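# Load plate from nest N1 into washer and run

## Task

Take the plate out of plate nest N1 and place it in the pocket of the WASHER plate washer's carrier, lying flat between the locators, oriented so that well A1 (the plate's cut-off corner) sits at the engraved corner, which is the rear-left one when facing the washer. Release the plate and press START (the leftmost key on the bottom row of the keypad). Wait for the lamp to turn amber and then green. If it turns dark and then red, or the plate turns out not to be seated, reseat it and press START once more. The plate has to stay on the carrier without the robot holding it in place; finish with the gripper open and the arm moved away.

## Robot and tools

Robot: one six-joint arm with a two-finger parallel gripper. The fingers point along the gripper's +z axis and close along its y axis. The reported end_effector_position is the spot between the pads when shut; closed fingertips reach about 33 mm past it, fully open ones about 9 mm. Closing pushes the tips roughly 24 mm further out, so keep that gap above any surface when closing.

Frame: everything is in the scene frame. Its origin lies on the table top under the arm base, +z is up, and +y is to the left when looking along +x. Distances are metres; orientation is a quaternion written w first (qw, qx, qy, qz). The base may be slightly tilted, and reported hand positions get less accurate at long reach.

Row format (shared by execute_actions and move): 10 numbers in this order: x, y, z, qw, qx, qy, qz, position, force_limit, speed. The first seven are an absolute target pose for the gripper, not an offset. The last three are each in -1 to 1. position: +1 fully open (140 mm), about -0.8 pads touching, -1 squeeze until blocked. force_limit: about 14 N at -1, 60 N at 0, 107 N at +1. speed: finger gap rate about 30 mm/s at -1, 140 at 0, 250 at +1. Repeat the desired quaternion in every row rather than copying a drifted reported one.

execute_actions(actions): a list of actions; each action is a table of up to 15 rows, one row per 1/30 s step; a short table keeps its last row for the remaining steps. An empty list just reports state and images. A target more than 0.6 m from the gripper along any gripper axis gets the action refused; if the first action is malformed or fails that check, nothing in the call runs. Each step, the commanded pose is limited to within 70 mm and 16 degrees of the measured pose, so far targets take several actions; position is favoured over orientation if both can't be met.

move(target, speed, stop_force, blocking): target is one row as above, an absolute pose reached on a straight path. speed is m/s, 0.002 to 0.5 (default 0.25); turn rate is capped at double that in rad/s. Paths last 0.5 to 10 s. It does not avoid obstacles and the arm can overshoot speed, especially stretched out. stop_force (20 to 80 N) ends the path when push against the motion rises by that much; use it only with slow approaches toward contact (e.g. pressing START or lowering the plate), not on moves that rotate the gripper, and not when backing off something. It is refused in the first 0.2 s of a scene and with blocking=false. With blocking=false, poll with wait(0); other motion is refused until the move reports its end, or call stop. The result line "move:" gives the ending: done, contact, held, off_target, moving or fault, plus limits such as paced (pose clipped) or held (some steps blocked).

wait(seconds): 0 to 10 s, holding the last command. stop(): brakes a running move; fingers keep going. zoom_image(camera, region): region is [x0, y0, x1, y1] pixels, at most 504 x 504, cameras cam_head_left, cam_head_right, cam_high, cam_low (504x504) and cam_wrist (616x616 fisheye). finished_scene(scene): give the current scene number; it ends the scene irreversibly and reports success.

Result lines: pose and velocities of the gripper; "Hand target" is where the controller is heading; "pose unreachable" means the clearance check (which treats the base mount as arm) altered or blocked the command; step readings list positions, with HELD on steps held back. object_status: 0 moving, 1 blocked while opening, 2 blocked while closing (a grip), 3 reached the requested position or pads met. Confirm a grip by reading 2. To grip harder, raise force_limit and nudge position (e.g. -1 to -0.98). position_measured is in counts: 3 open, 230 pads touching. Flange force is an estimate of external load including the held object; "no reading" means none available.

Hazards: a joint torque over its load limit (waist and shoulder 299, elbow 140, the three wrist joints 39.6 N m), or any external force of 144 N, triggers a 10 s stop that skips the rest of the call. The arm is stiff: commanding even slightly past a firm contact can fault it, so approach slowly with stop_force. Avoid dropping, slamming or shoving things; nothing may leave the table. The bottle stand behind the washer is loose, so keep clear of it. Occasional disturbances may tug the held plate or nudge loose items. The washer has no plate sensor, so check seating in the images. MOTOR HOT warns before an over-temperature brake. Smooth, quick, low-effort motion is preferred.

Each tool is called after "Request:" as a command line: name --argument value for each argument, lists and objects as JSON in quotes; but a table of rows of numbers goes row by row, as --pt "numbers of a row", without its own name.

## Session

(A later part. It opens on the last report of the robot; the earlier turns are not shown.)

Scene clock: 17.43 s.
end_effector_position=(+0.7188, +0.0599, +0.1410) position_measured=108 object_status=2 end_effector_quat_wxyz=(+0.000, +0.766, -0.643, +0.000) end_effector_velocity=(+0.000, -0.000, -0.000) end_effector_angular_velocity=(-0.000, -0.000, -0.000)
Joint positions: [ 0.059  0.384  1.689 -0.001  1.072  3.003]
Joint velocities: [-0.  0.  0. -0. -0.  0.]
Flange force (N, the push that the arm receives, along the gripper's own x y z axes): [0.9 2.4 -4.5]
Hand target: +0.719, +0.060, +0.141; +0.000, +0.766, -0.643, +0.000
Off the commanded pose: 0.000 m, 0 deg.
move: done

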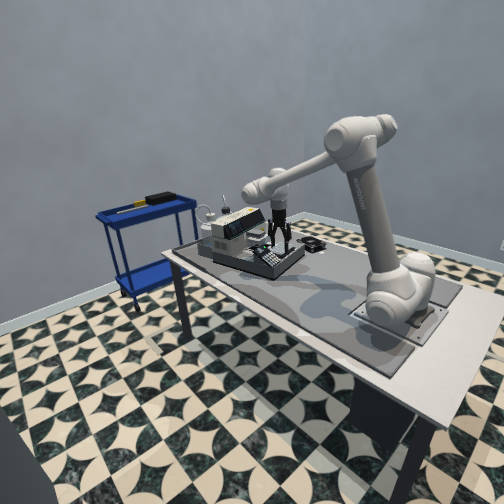

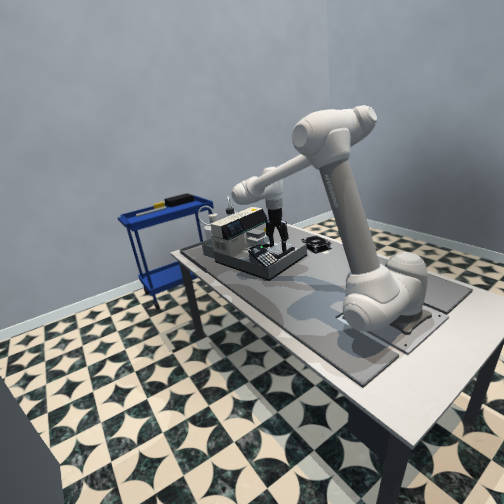

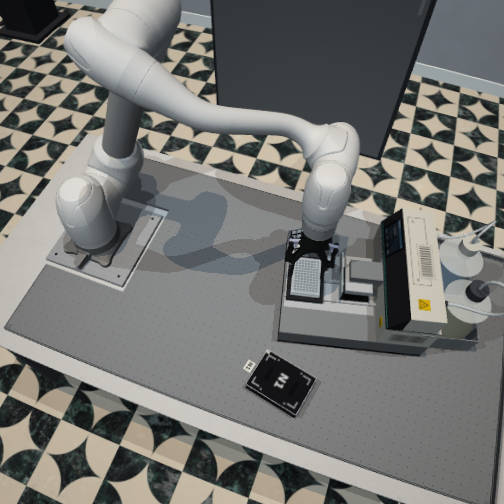

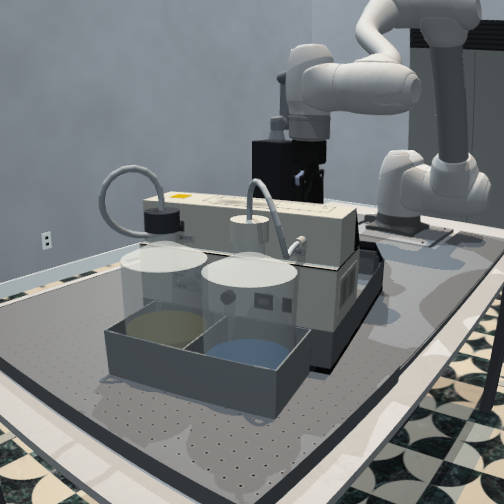

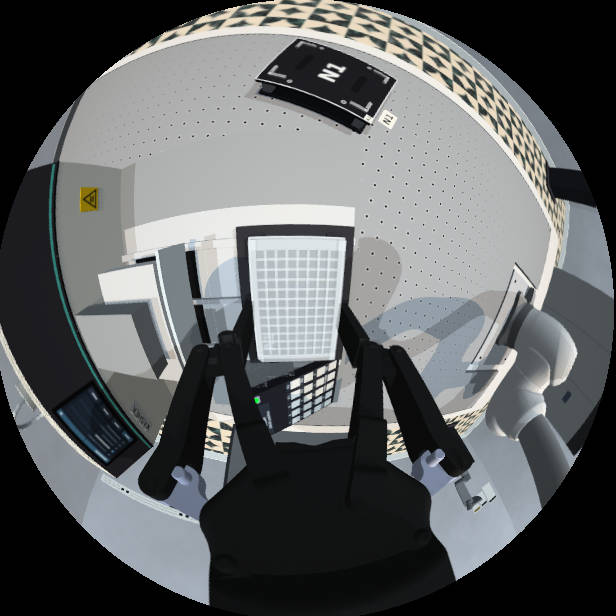

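Request:
execute_actions --actions '[[[0.7194,0.0617,0.139,0,0.7677,-0.6408,0,-1,0,-0.6]]]'

Request:
move --target '[0.7194,0.0617,0.125,0,0.7677,-0.6408,0,-1,0,-0.6]' --speed 0.005 --stop_force 20

Request:
zoom_image --camera "cam_wrist" --region '[230, 215, 370, 310]'

Scene clock: 18.27 s.
end_effector_position=(+0.7193, +0.0617, +0.1389) position_measured=108 object_status=2 end_effector_quat_wxyz=(+0.000, +0.768, -0.641, -0.000) end_effector_velocity=(-0.000, +0.001, +0.000) end_effector_angular_velocity=(+0.001, -0.000, -0.000)
Joint positions: [ 0.061  0.387  1.689 -0.001  1.07   3.   ]
Joint velocities: [ 0.001 -0.     0.     0.001  0.     0.001]
Flange force (N, the push that the arm receives, along the gripper's own x y z axes): [1.3 3.1 -4.5]
Hand target: +0.719, +0.062, +0.139; +0.000, +0.768, -0.641, -0.000
Off the commanded pose: 0.000 m, 0 deg.
Step readings (end_effector_position):
0: (+0.7188, +0.0599, +0.1410)
1: (+0.7188, +0.0599, +0.1409)
2: (+0.7192, +0.0605, +0.1401)
4: (+0.7193, +0.0614, +0.1390)
8: (+0.7193, +0.0616, +0.1389)
15: end_effector_position above

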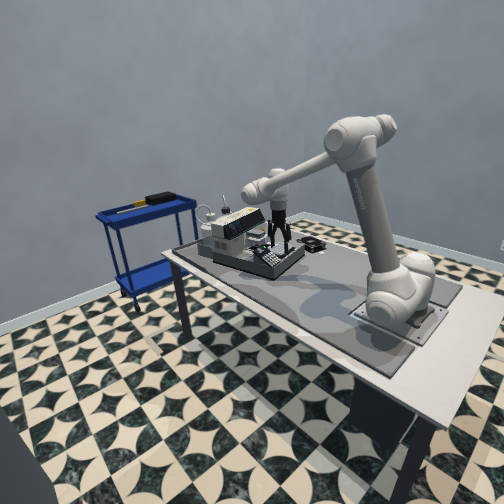

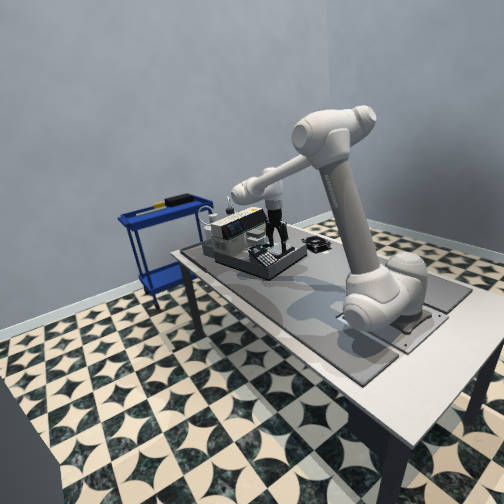

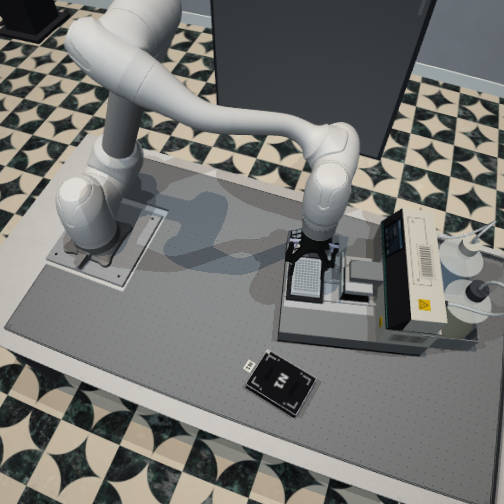

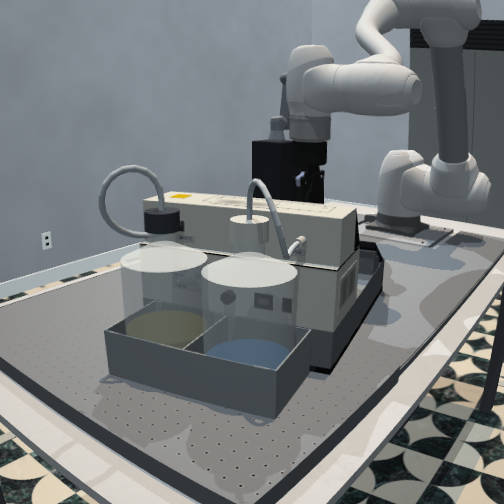

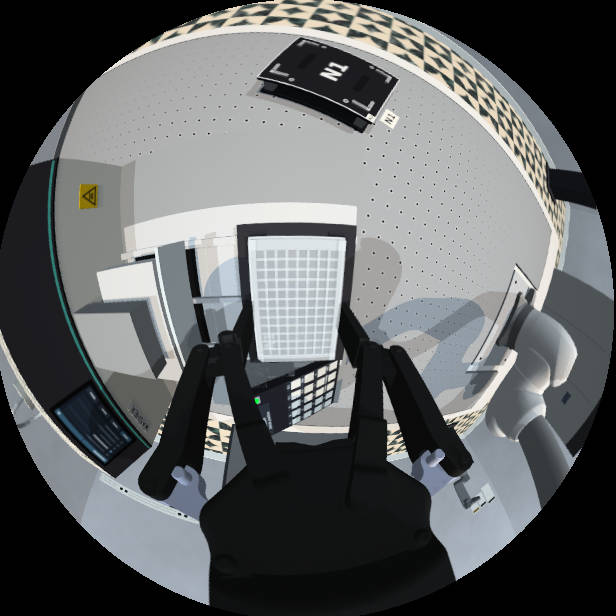

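Scene clock: 19.23 s.
end_effector_position=(+0.7194, +0.0617, +0.1357) position_measured=108 object_status=2 end_effector_quat_wxyz=(-0.000, +0.768, -0.641, +0.000) end_effector_velocity=(-0.001, -0.001, -0.000) end_effector_angular_velocity=(-0.001, +0.003, -0.001)
Joint positions: [ 0.061  0.389  1.692 -0.001  1.064  3.   ]
Joint velocities: [-0.001  0.     0.    -0.001  0.003  0.001]
Flange force (N, the push that the arm receives, along the gripper's own x y z axes): [-1.7 1.4 -34.6]
Hand target: +0.719, +0.062, +0.136; -0.000, +0.768, -0.641, +0.000
Off the commanded pose: 0.011 m, 0 deg.
move: contact

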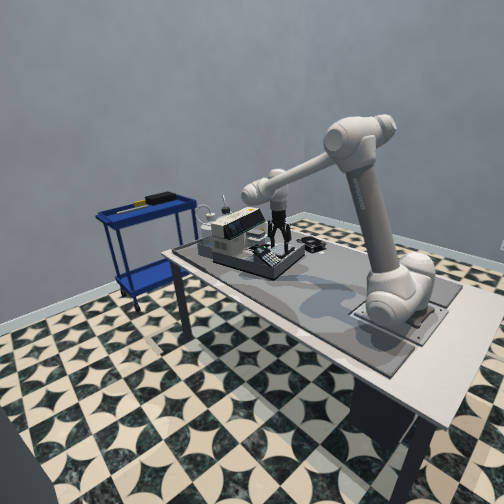

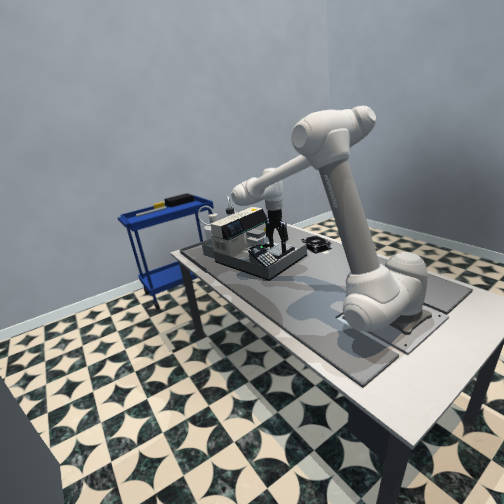

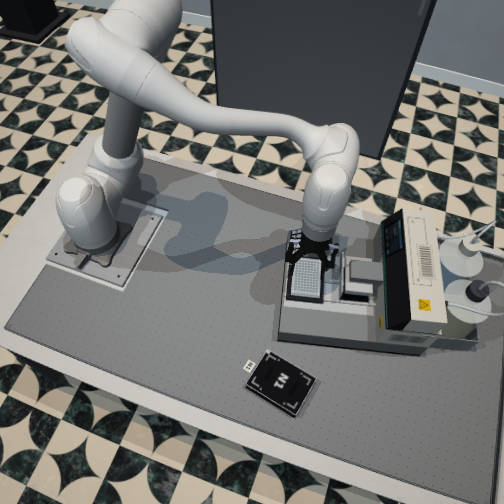

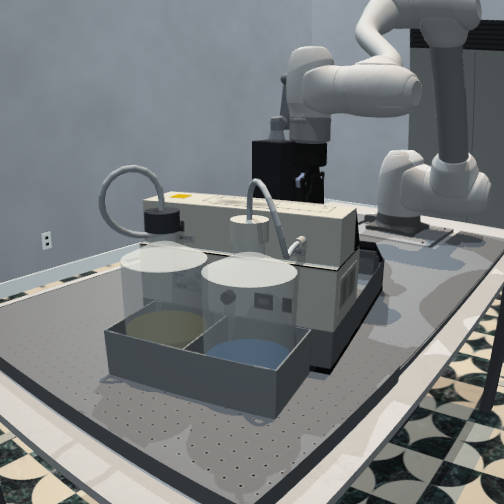

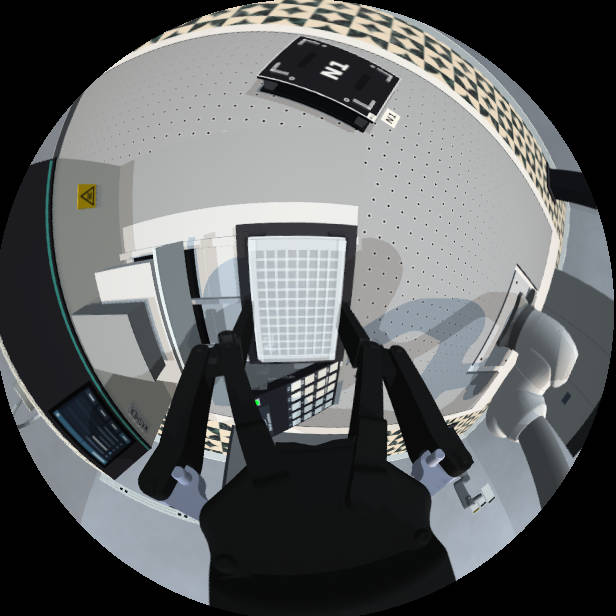

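Region (230, 215, 370, 310) of cam_wrist's 616x616 image, scaled by 3.600, with more detail than that image has; it fills the top 342 rows of this view, and the rest is white.

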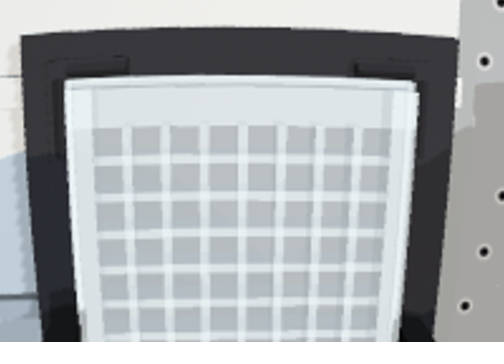

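Request:
execute_actions --actions '[[[0.7194,0.0617,0.1364,0,0.7677,-0.6408,0,0.4,0,-0.5]],[[0.7194,0.0617,0.1364,0,0.7677,-0.6408,0,0.4,0,-0.5]]]'

Request:
move --target '[0.712,0.10,0.21,0,0.7677,-0.6408,0,0.4,0,0]'

Request:
zoom_image --camera "cam_wrist" --region '[200,120,420,340]'

Scene clock: 21.13 s.
end_effector_position=(+0.7194, +0.0617, +0.1364) position_measured=78 object_status=3 end_effector_quat_wxyz=(-0.000, +0.768, -0.641, -0.000) end_effector_velocity=(-0.000, -0.001, +0.000) end_effector_angular_velocity=(+0.000, -0.000, -0.001)
Joint positions: [ 0.061  0.389  1.692 -0.001  1.065  3.   ]
Joint velocities: [-0.001 -0.     0.     0.    -0.    -0.   ]
Flange force (N, the push that the arm receives, along the gripper's own x y z axes): [1.0 2.0 -4.8]
Flange force at the end of the 1st action (N, along the gripper's axes at the end of the call): [1.1 0.9 -4.2]
Hand target: +0.719, +0.062, +0.136; -0.000, +0.768, -0.641, -0.000
Off the commanded pose: 0.000 m, 0 deg.
Step readings (end_effector_position; steps 1 to 15: 1st action; 16 to 30: 2nd action):
0: (+0.7195, +0.0617, +0.1359)
1: (+0.7195, +0.0617, +0.1359)
2: (+0.7194, +0.0617, +0.1361)
4: (+0.7193, +0.0617, +0.1361)
8: (+0.7193, +0.0617, +0.1363)
15: (+0.7194, +0.0617, +0.1364)
16: (+0.7194, +0.0617, +0.1364)
17: (+0.7194, +0.0617, +0.1364)
19: (+0.7194, +0.0617, +0.1364)
23: (+0.7194, +0.0617, +0.1364)
30: end_effector_position above

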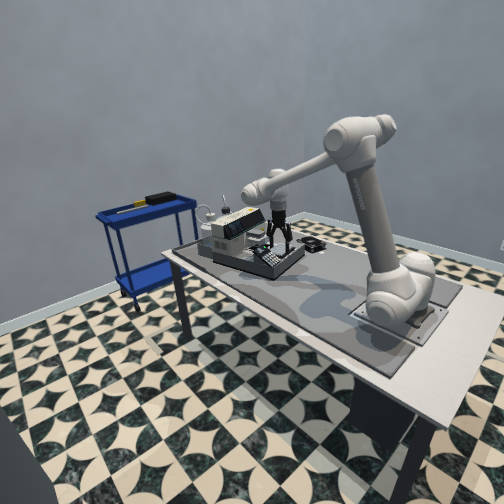

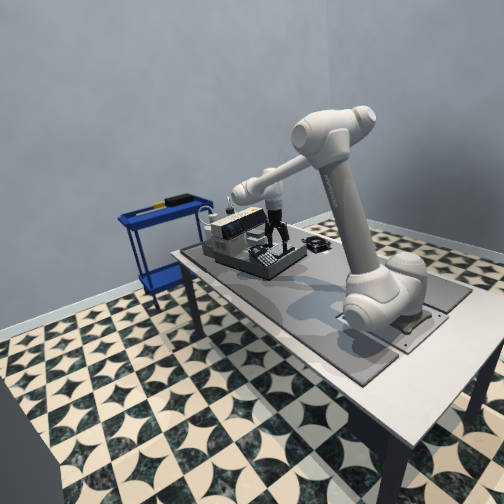

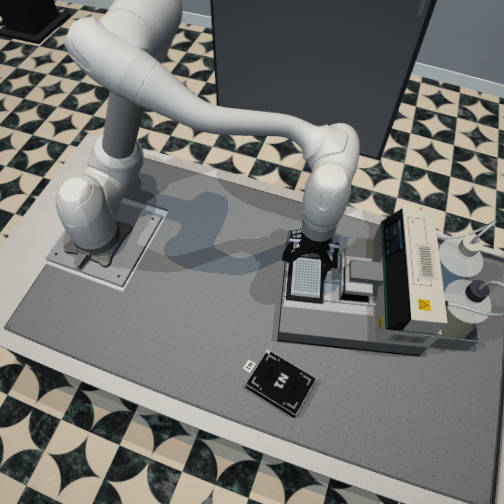

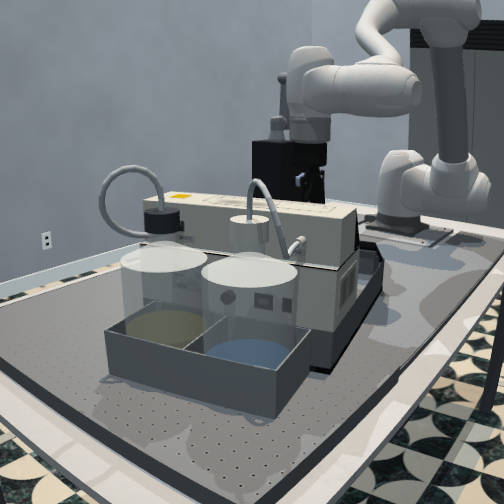

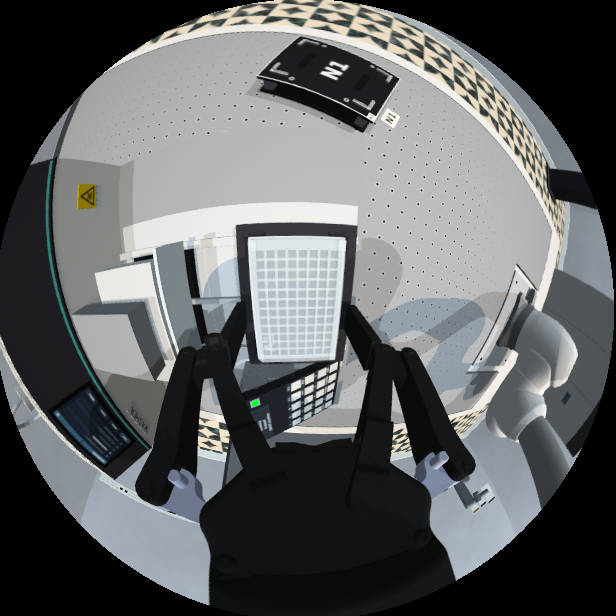

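Scene clock: 21.87 s.
end_effector_position=(+0.7119, +0.1001, +0.2101) position_measured=78 object_status=3 end_effector_quat_wxyz=(-0.000, +0.768, -0.641, -0.000) end_effector_velocity=(+0.000, -0.001, +0.001) end_effector_angular_velocity=(-0.001, -0.000, -0.000)
Joint positions: [ 0.115  0.333  1.625 -0.     1.187  3.054]
Joint velocities: [-0.    -0.    -0.001 -0.001  0.001  0.   ]
Flange force (N, the push that the arm receives, along the gripper's own x y z axes): [1.3 1.1 -3.3]
Hand target: +0.712, +0.100, +0.210; -0.000, +0.768, -0.641, -0.000
Off the commanded pose: 0.000 m, 0 deg.
move: done

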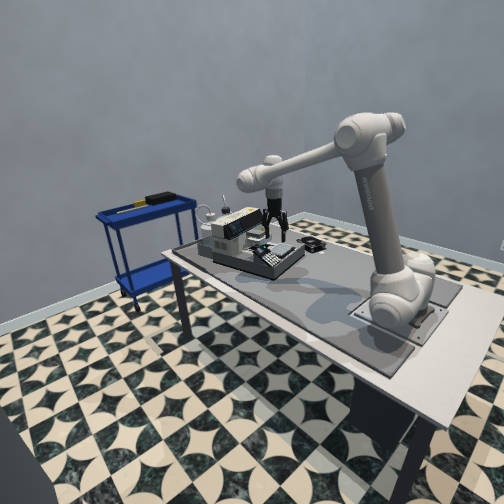

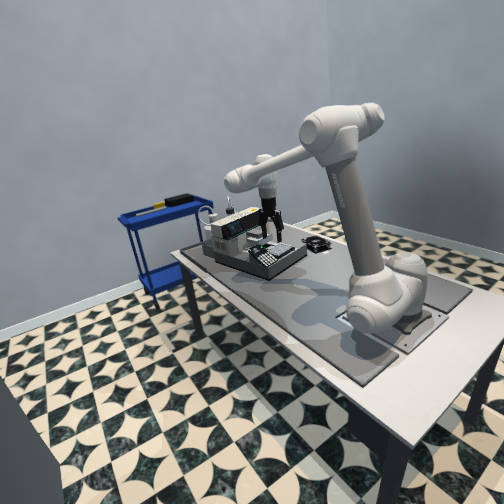

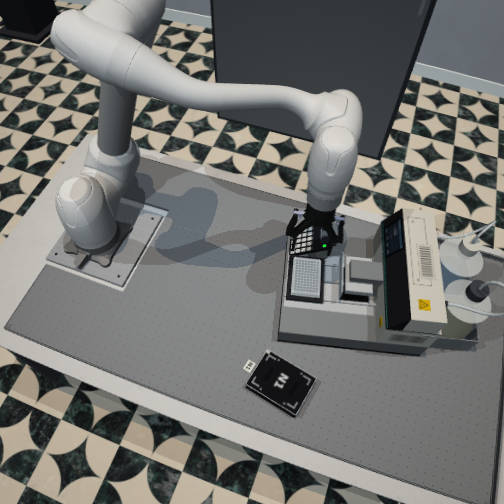

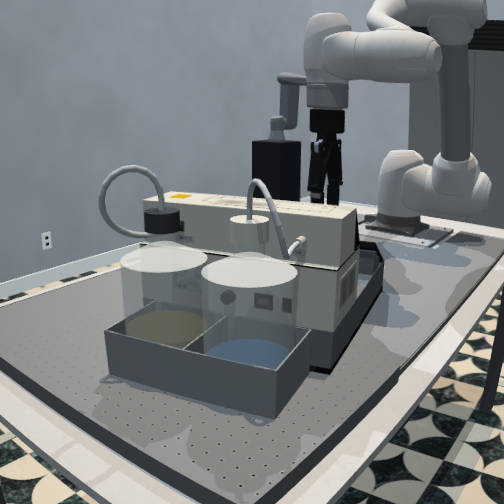

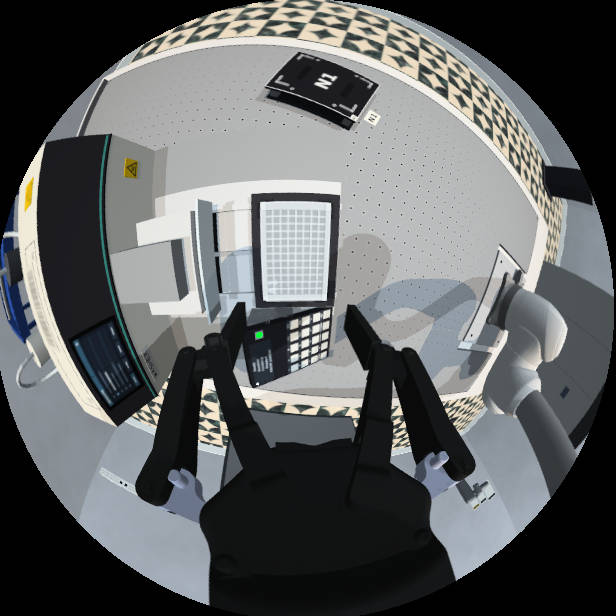

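Region (200, 120, 420, 340) of cam_wrist's 616x616 image, scaled by 2.291, with more detail than that image has.

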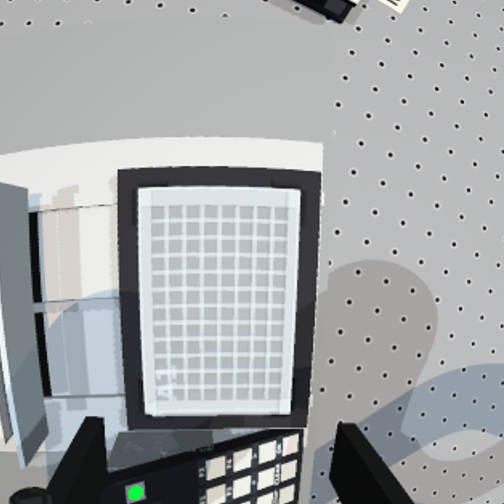

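Request:
move --target '[0.631,0.215,0.18,0,0.7677,-0.6408,0,-1,0,1]'

Request:
move --target '[0.631,0.215,0.142,0,0.7677,-0.6408,0,-1,0,1]' --speed 0.1

Request:
zoom_image --camera "cam_wrist" --region '[200,170,370,360]'

Scene clock: 23.10 s.
end_effector_position=(+0.6312, +0.2151, +0.1800) position_measured=233 object_status=3 end_effector_quat_wxyz=(+0.000, +0.768, -0.641, -0.000) end_effector_velocity=(-0.000, +0.001, -0.000) end_effector_angular_velocity=(+0.000, +0.000, +0.001)
Joint positions: [0.3   0.276 1.762 0.    1.108 3.238]
Joint velocities: [ 0.001  0.     0.     0.    -0.    -0.   ]
Flange force (N, the push that the arm receives, along the gripper's own x y z axes): [2.9 0.8 -4.0]
Hand target: +0.631, +0.215, +0.180; +0.000, +0.768, -0.641, -0.000
Off the commanded pose: 0.000 m, 0 deg.
move: done

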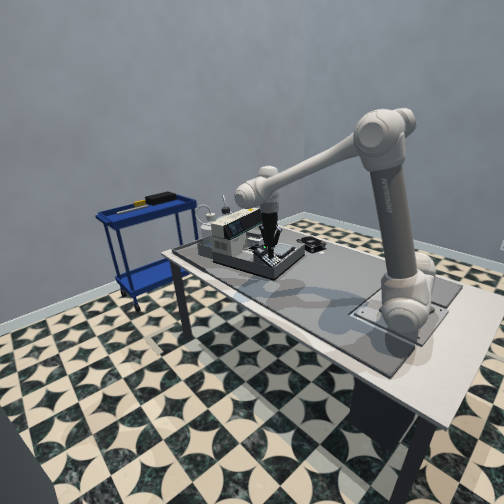

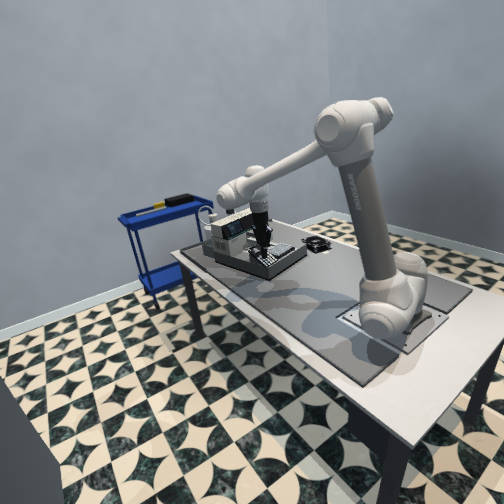

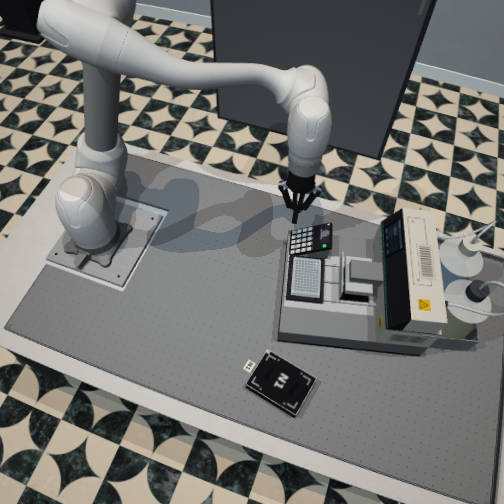

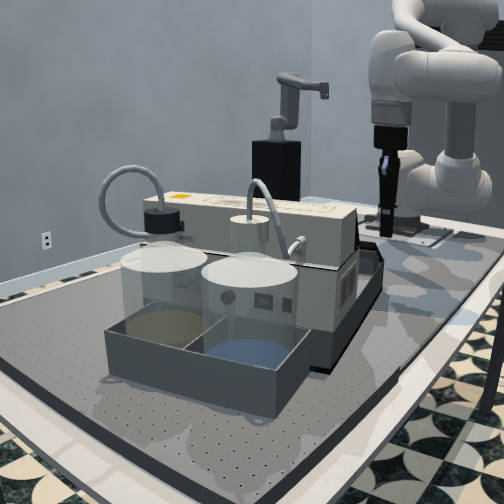

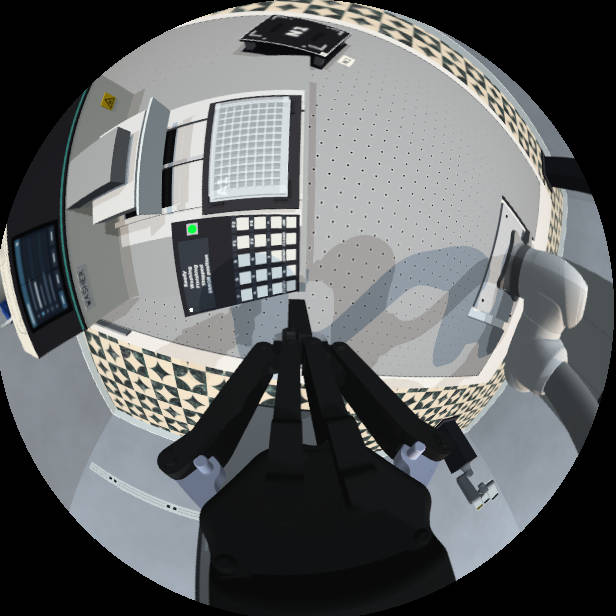

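Scene clock: 23.83 s.
end_effector_position=(+0.6311, +0.2150, +0.1420) position_measured=233 object_status=3 end_effector_quat_wxyz=(+0.000, +0.768, -0.641, +0.000) end_effector_velocity=(+0.000, -0.000, -0.000) end_effector_angular_velocity=(+0.000, -0.001, -0.000)
Joint positions: [0.3   0.305 1.799 0.    1.041 3.238]
Joint velocities: [-0.001 -0.     0.    -0.    -0.001 -0.   ]
Flange force (N, the push that the arm receives, along the gripper's own x y z axes): [1.8 -0.8 -3.4]
Hand target: +0.631, +0.215, +0.142; +0.000, +0.768, -0.641, +0.000
Off the commanded pose: 0.000 m, 0 deg.
move: done

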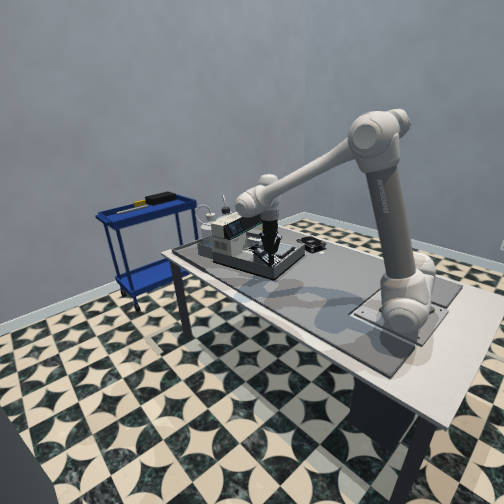

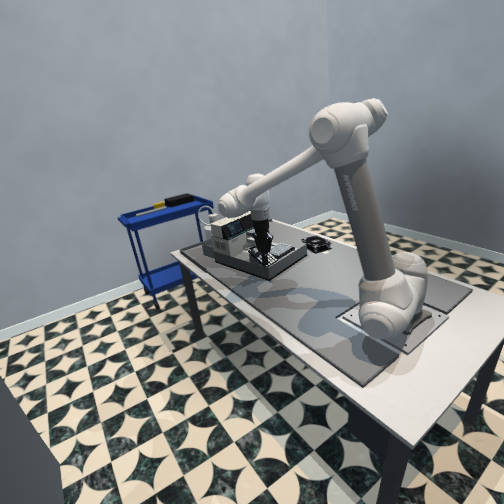

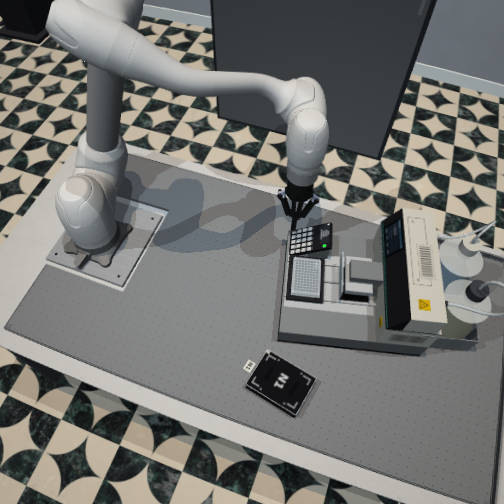

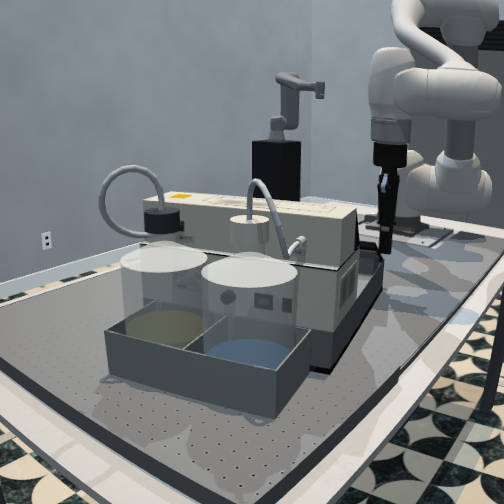

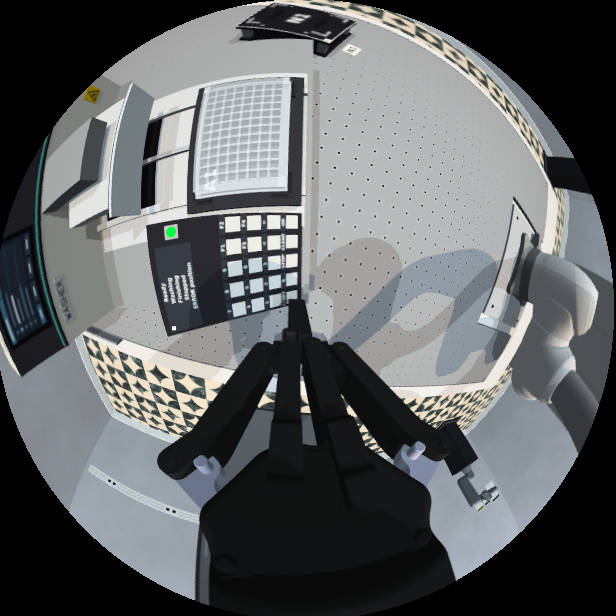

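Region (200, 170, 370, 360) of cam_wrist's 616x616 image, scaled by 2.653, with more detail than that image has; it fills the left 451 columns of this view, and the rest is white.

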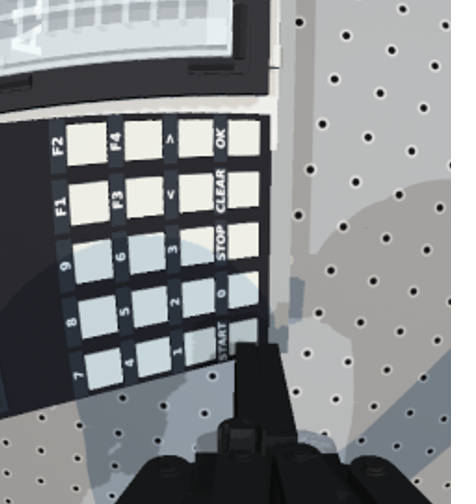

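Request:
move --target '[0.631,0.215,0.12,0,0.7677,-0.6408,0,-1,0,1]' --speed 0.007 --stop_force 20

Request:
move --target '[0.60,0.215,0.23,0,0.7677,-0.6408,0,-1,0,1]'

Scene clock: 25.83 s.
end_effector_position=(+0.6309, +0.2150, +0.1311) position_measured=233 object_status=3 end_effector_quat_wxyz=(+0.000, +0.768, -0.641, +0.000) end_effector_velocity=(-0.001, +0.000, -0.001) end_effector_angular_velocity=(-0.003, +0.004, +0.004)
Joint positions: [0.3   0.314 1.809 0.    1.022 3.238]
Joint velocities: [ 0.001  0.001  0.    -0.002  0.003 -0.001]
Flange force (N, the push that the arm receives, along the gripper's own x y z axes): [0.5 6.6 -33.8]
Hand target: +0.631, +0.215, +0.131; -0.000, +0.768, -0.641, +0.000
Off the commanded pose: 0.011 m, 0 deg.
move: contact

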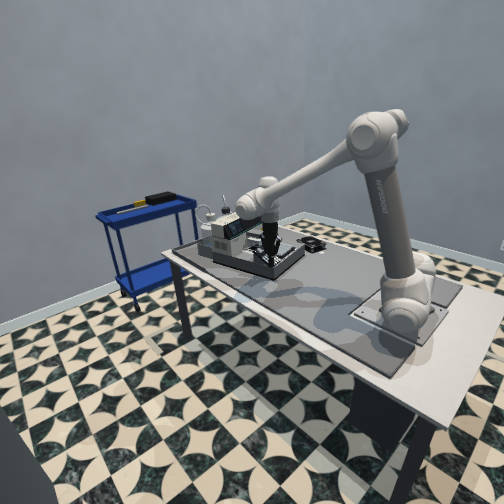

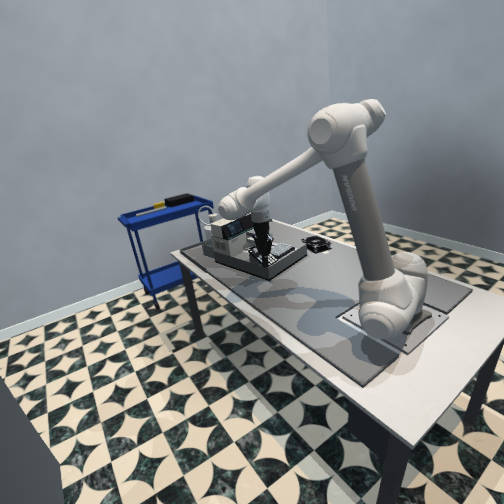

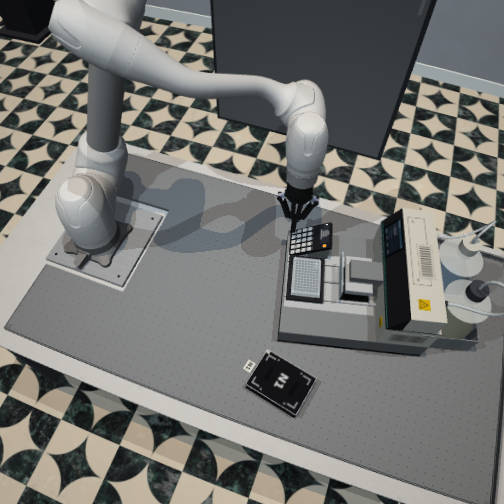

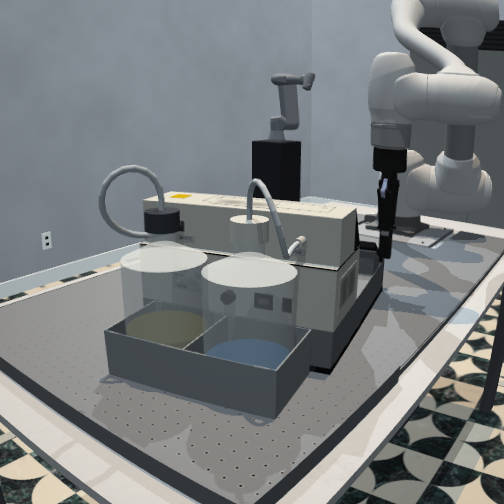

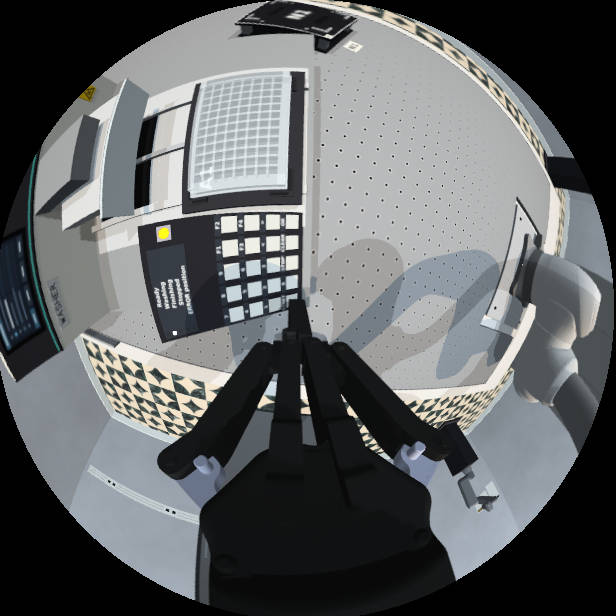

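Scene clock: 26.63 s.
end_effector_position=(+0.5998, +0.2150, +0.2300) position_measured=233 object_status=3 end_effector_quat_wxyz=(-0.000, +0.768, -0.641, -0.000) end_effector_velocity=(+0.000, -0.000, -0.000) end_effector_angular_velocity=(-0.001, -0.000, -0.001)
Joint positions: [0.313 0.197 1.764 0.001 1.184 3.251]
Joint velocities: [-0.     0.    -0.001 -0.001  0.     0.001]
Flange force (N, the push that the arm receives, along the gripper's own x y z axes): [0.6 0.0 -3.5]
Hand target: +0.600, +0.215, +0.230; -0.000, +0.768, -0.641, -0.000
Off the commanded pose: 0.000 m, 0 deg.
move: done

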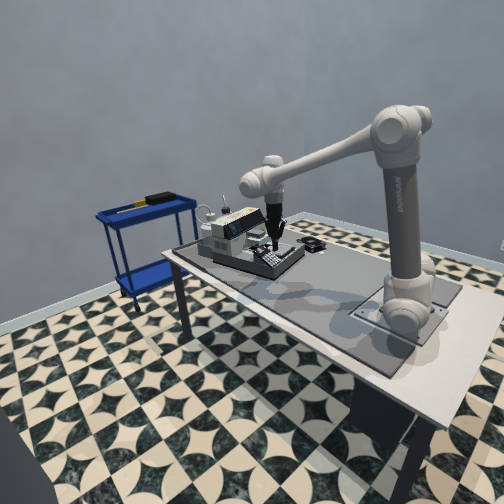

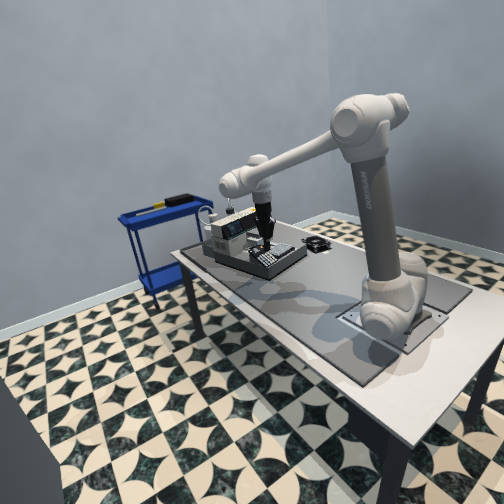

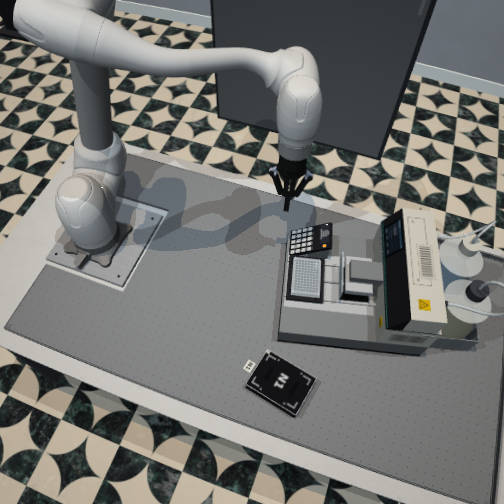

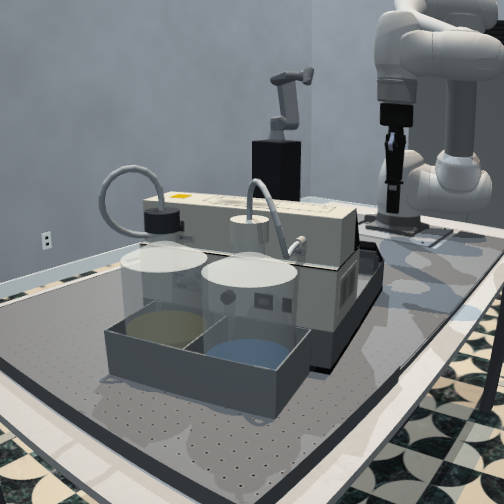

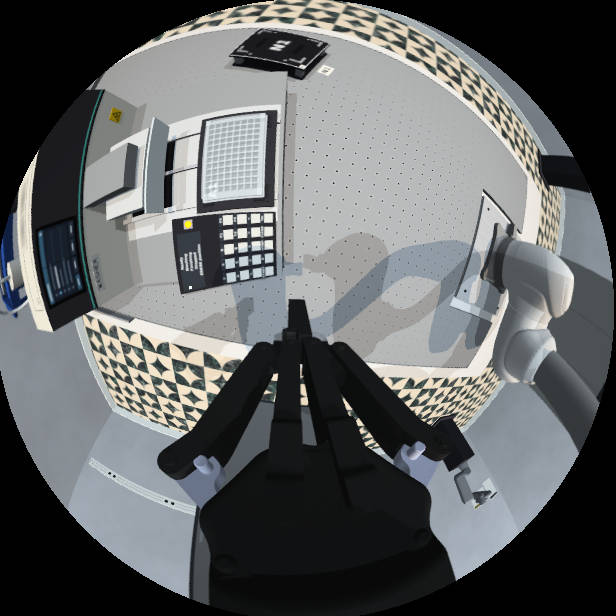

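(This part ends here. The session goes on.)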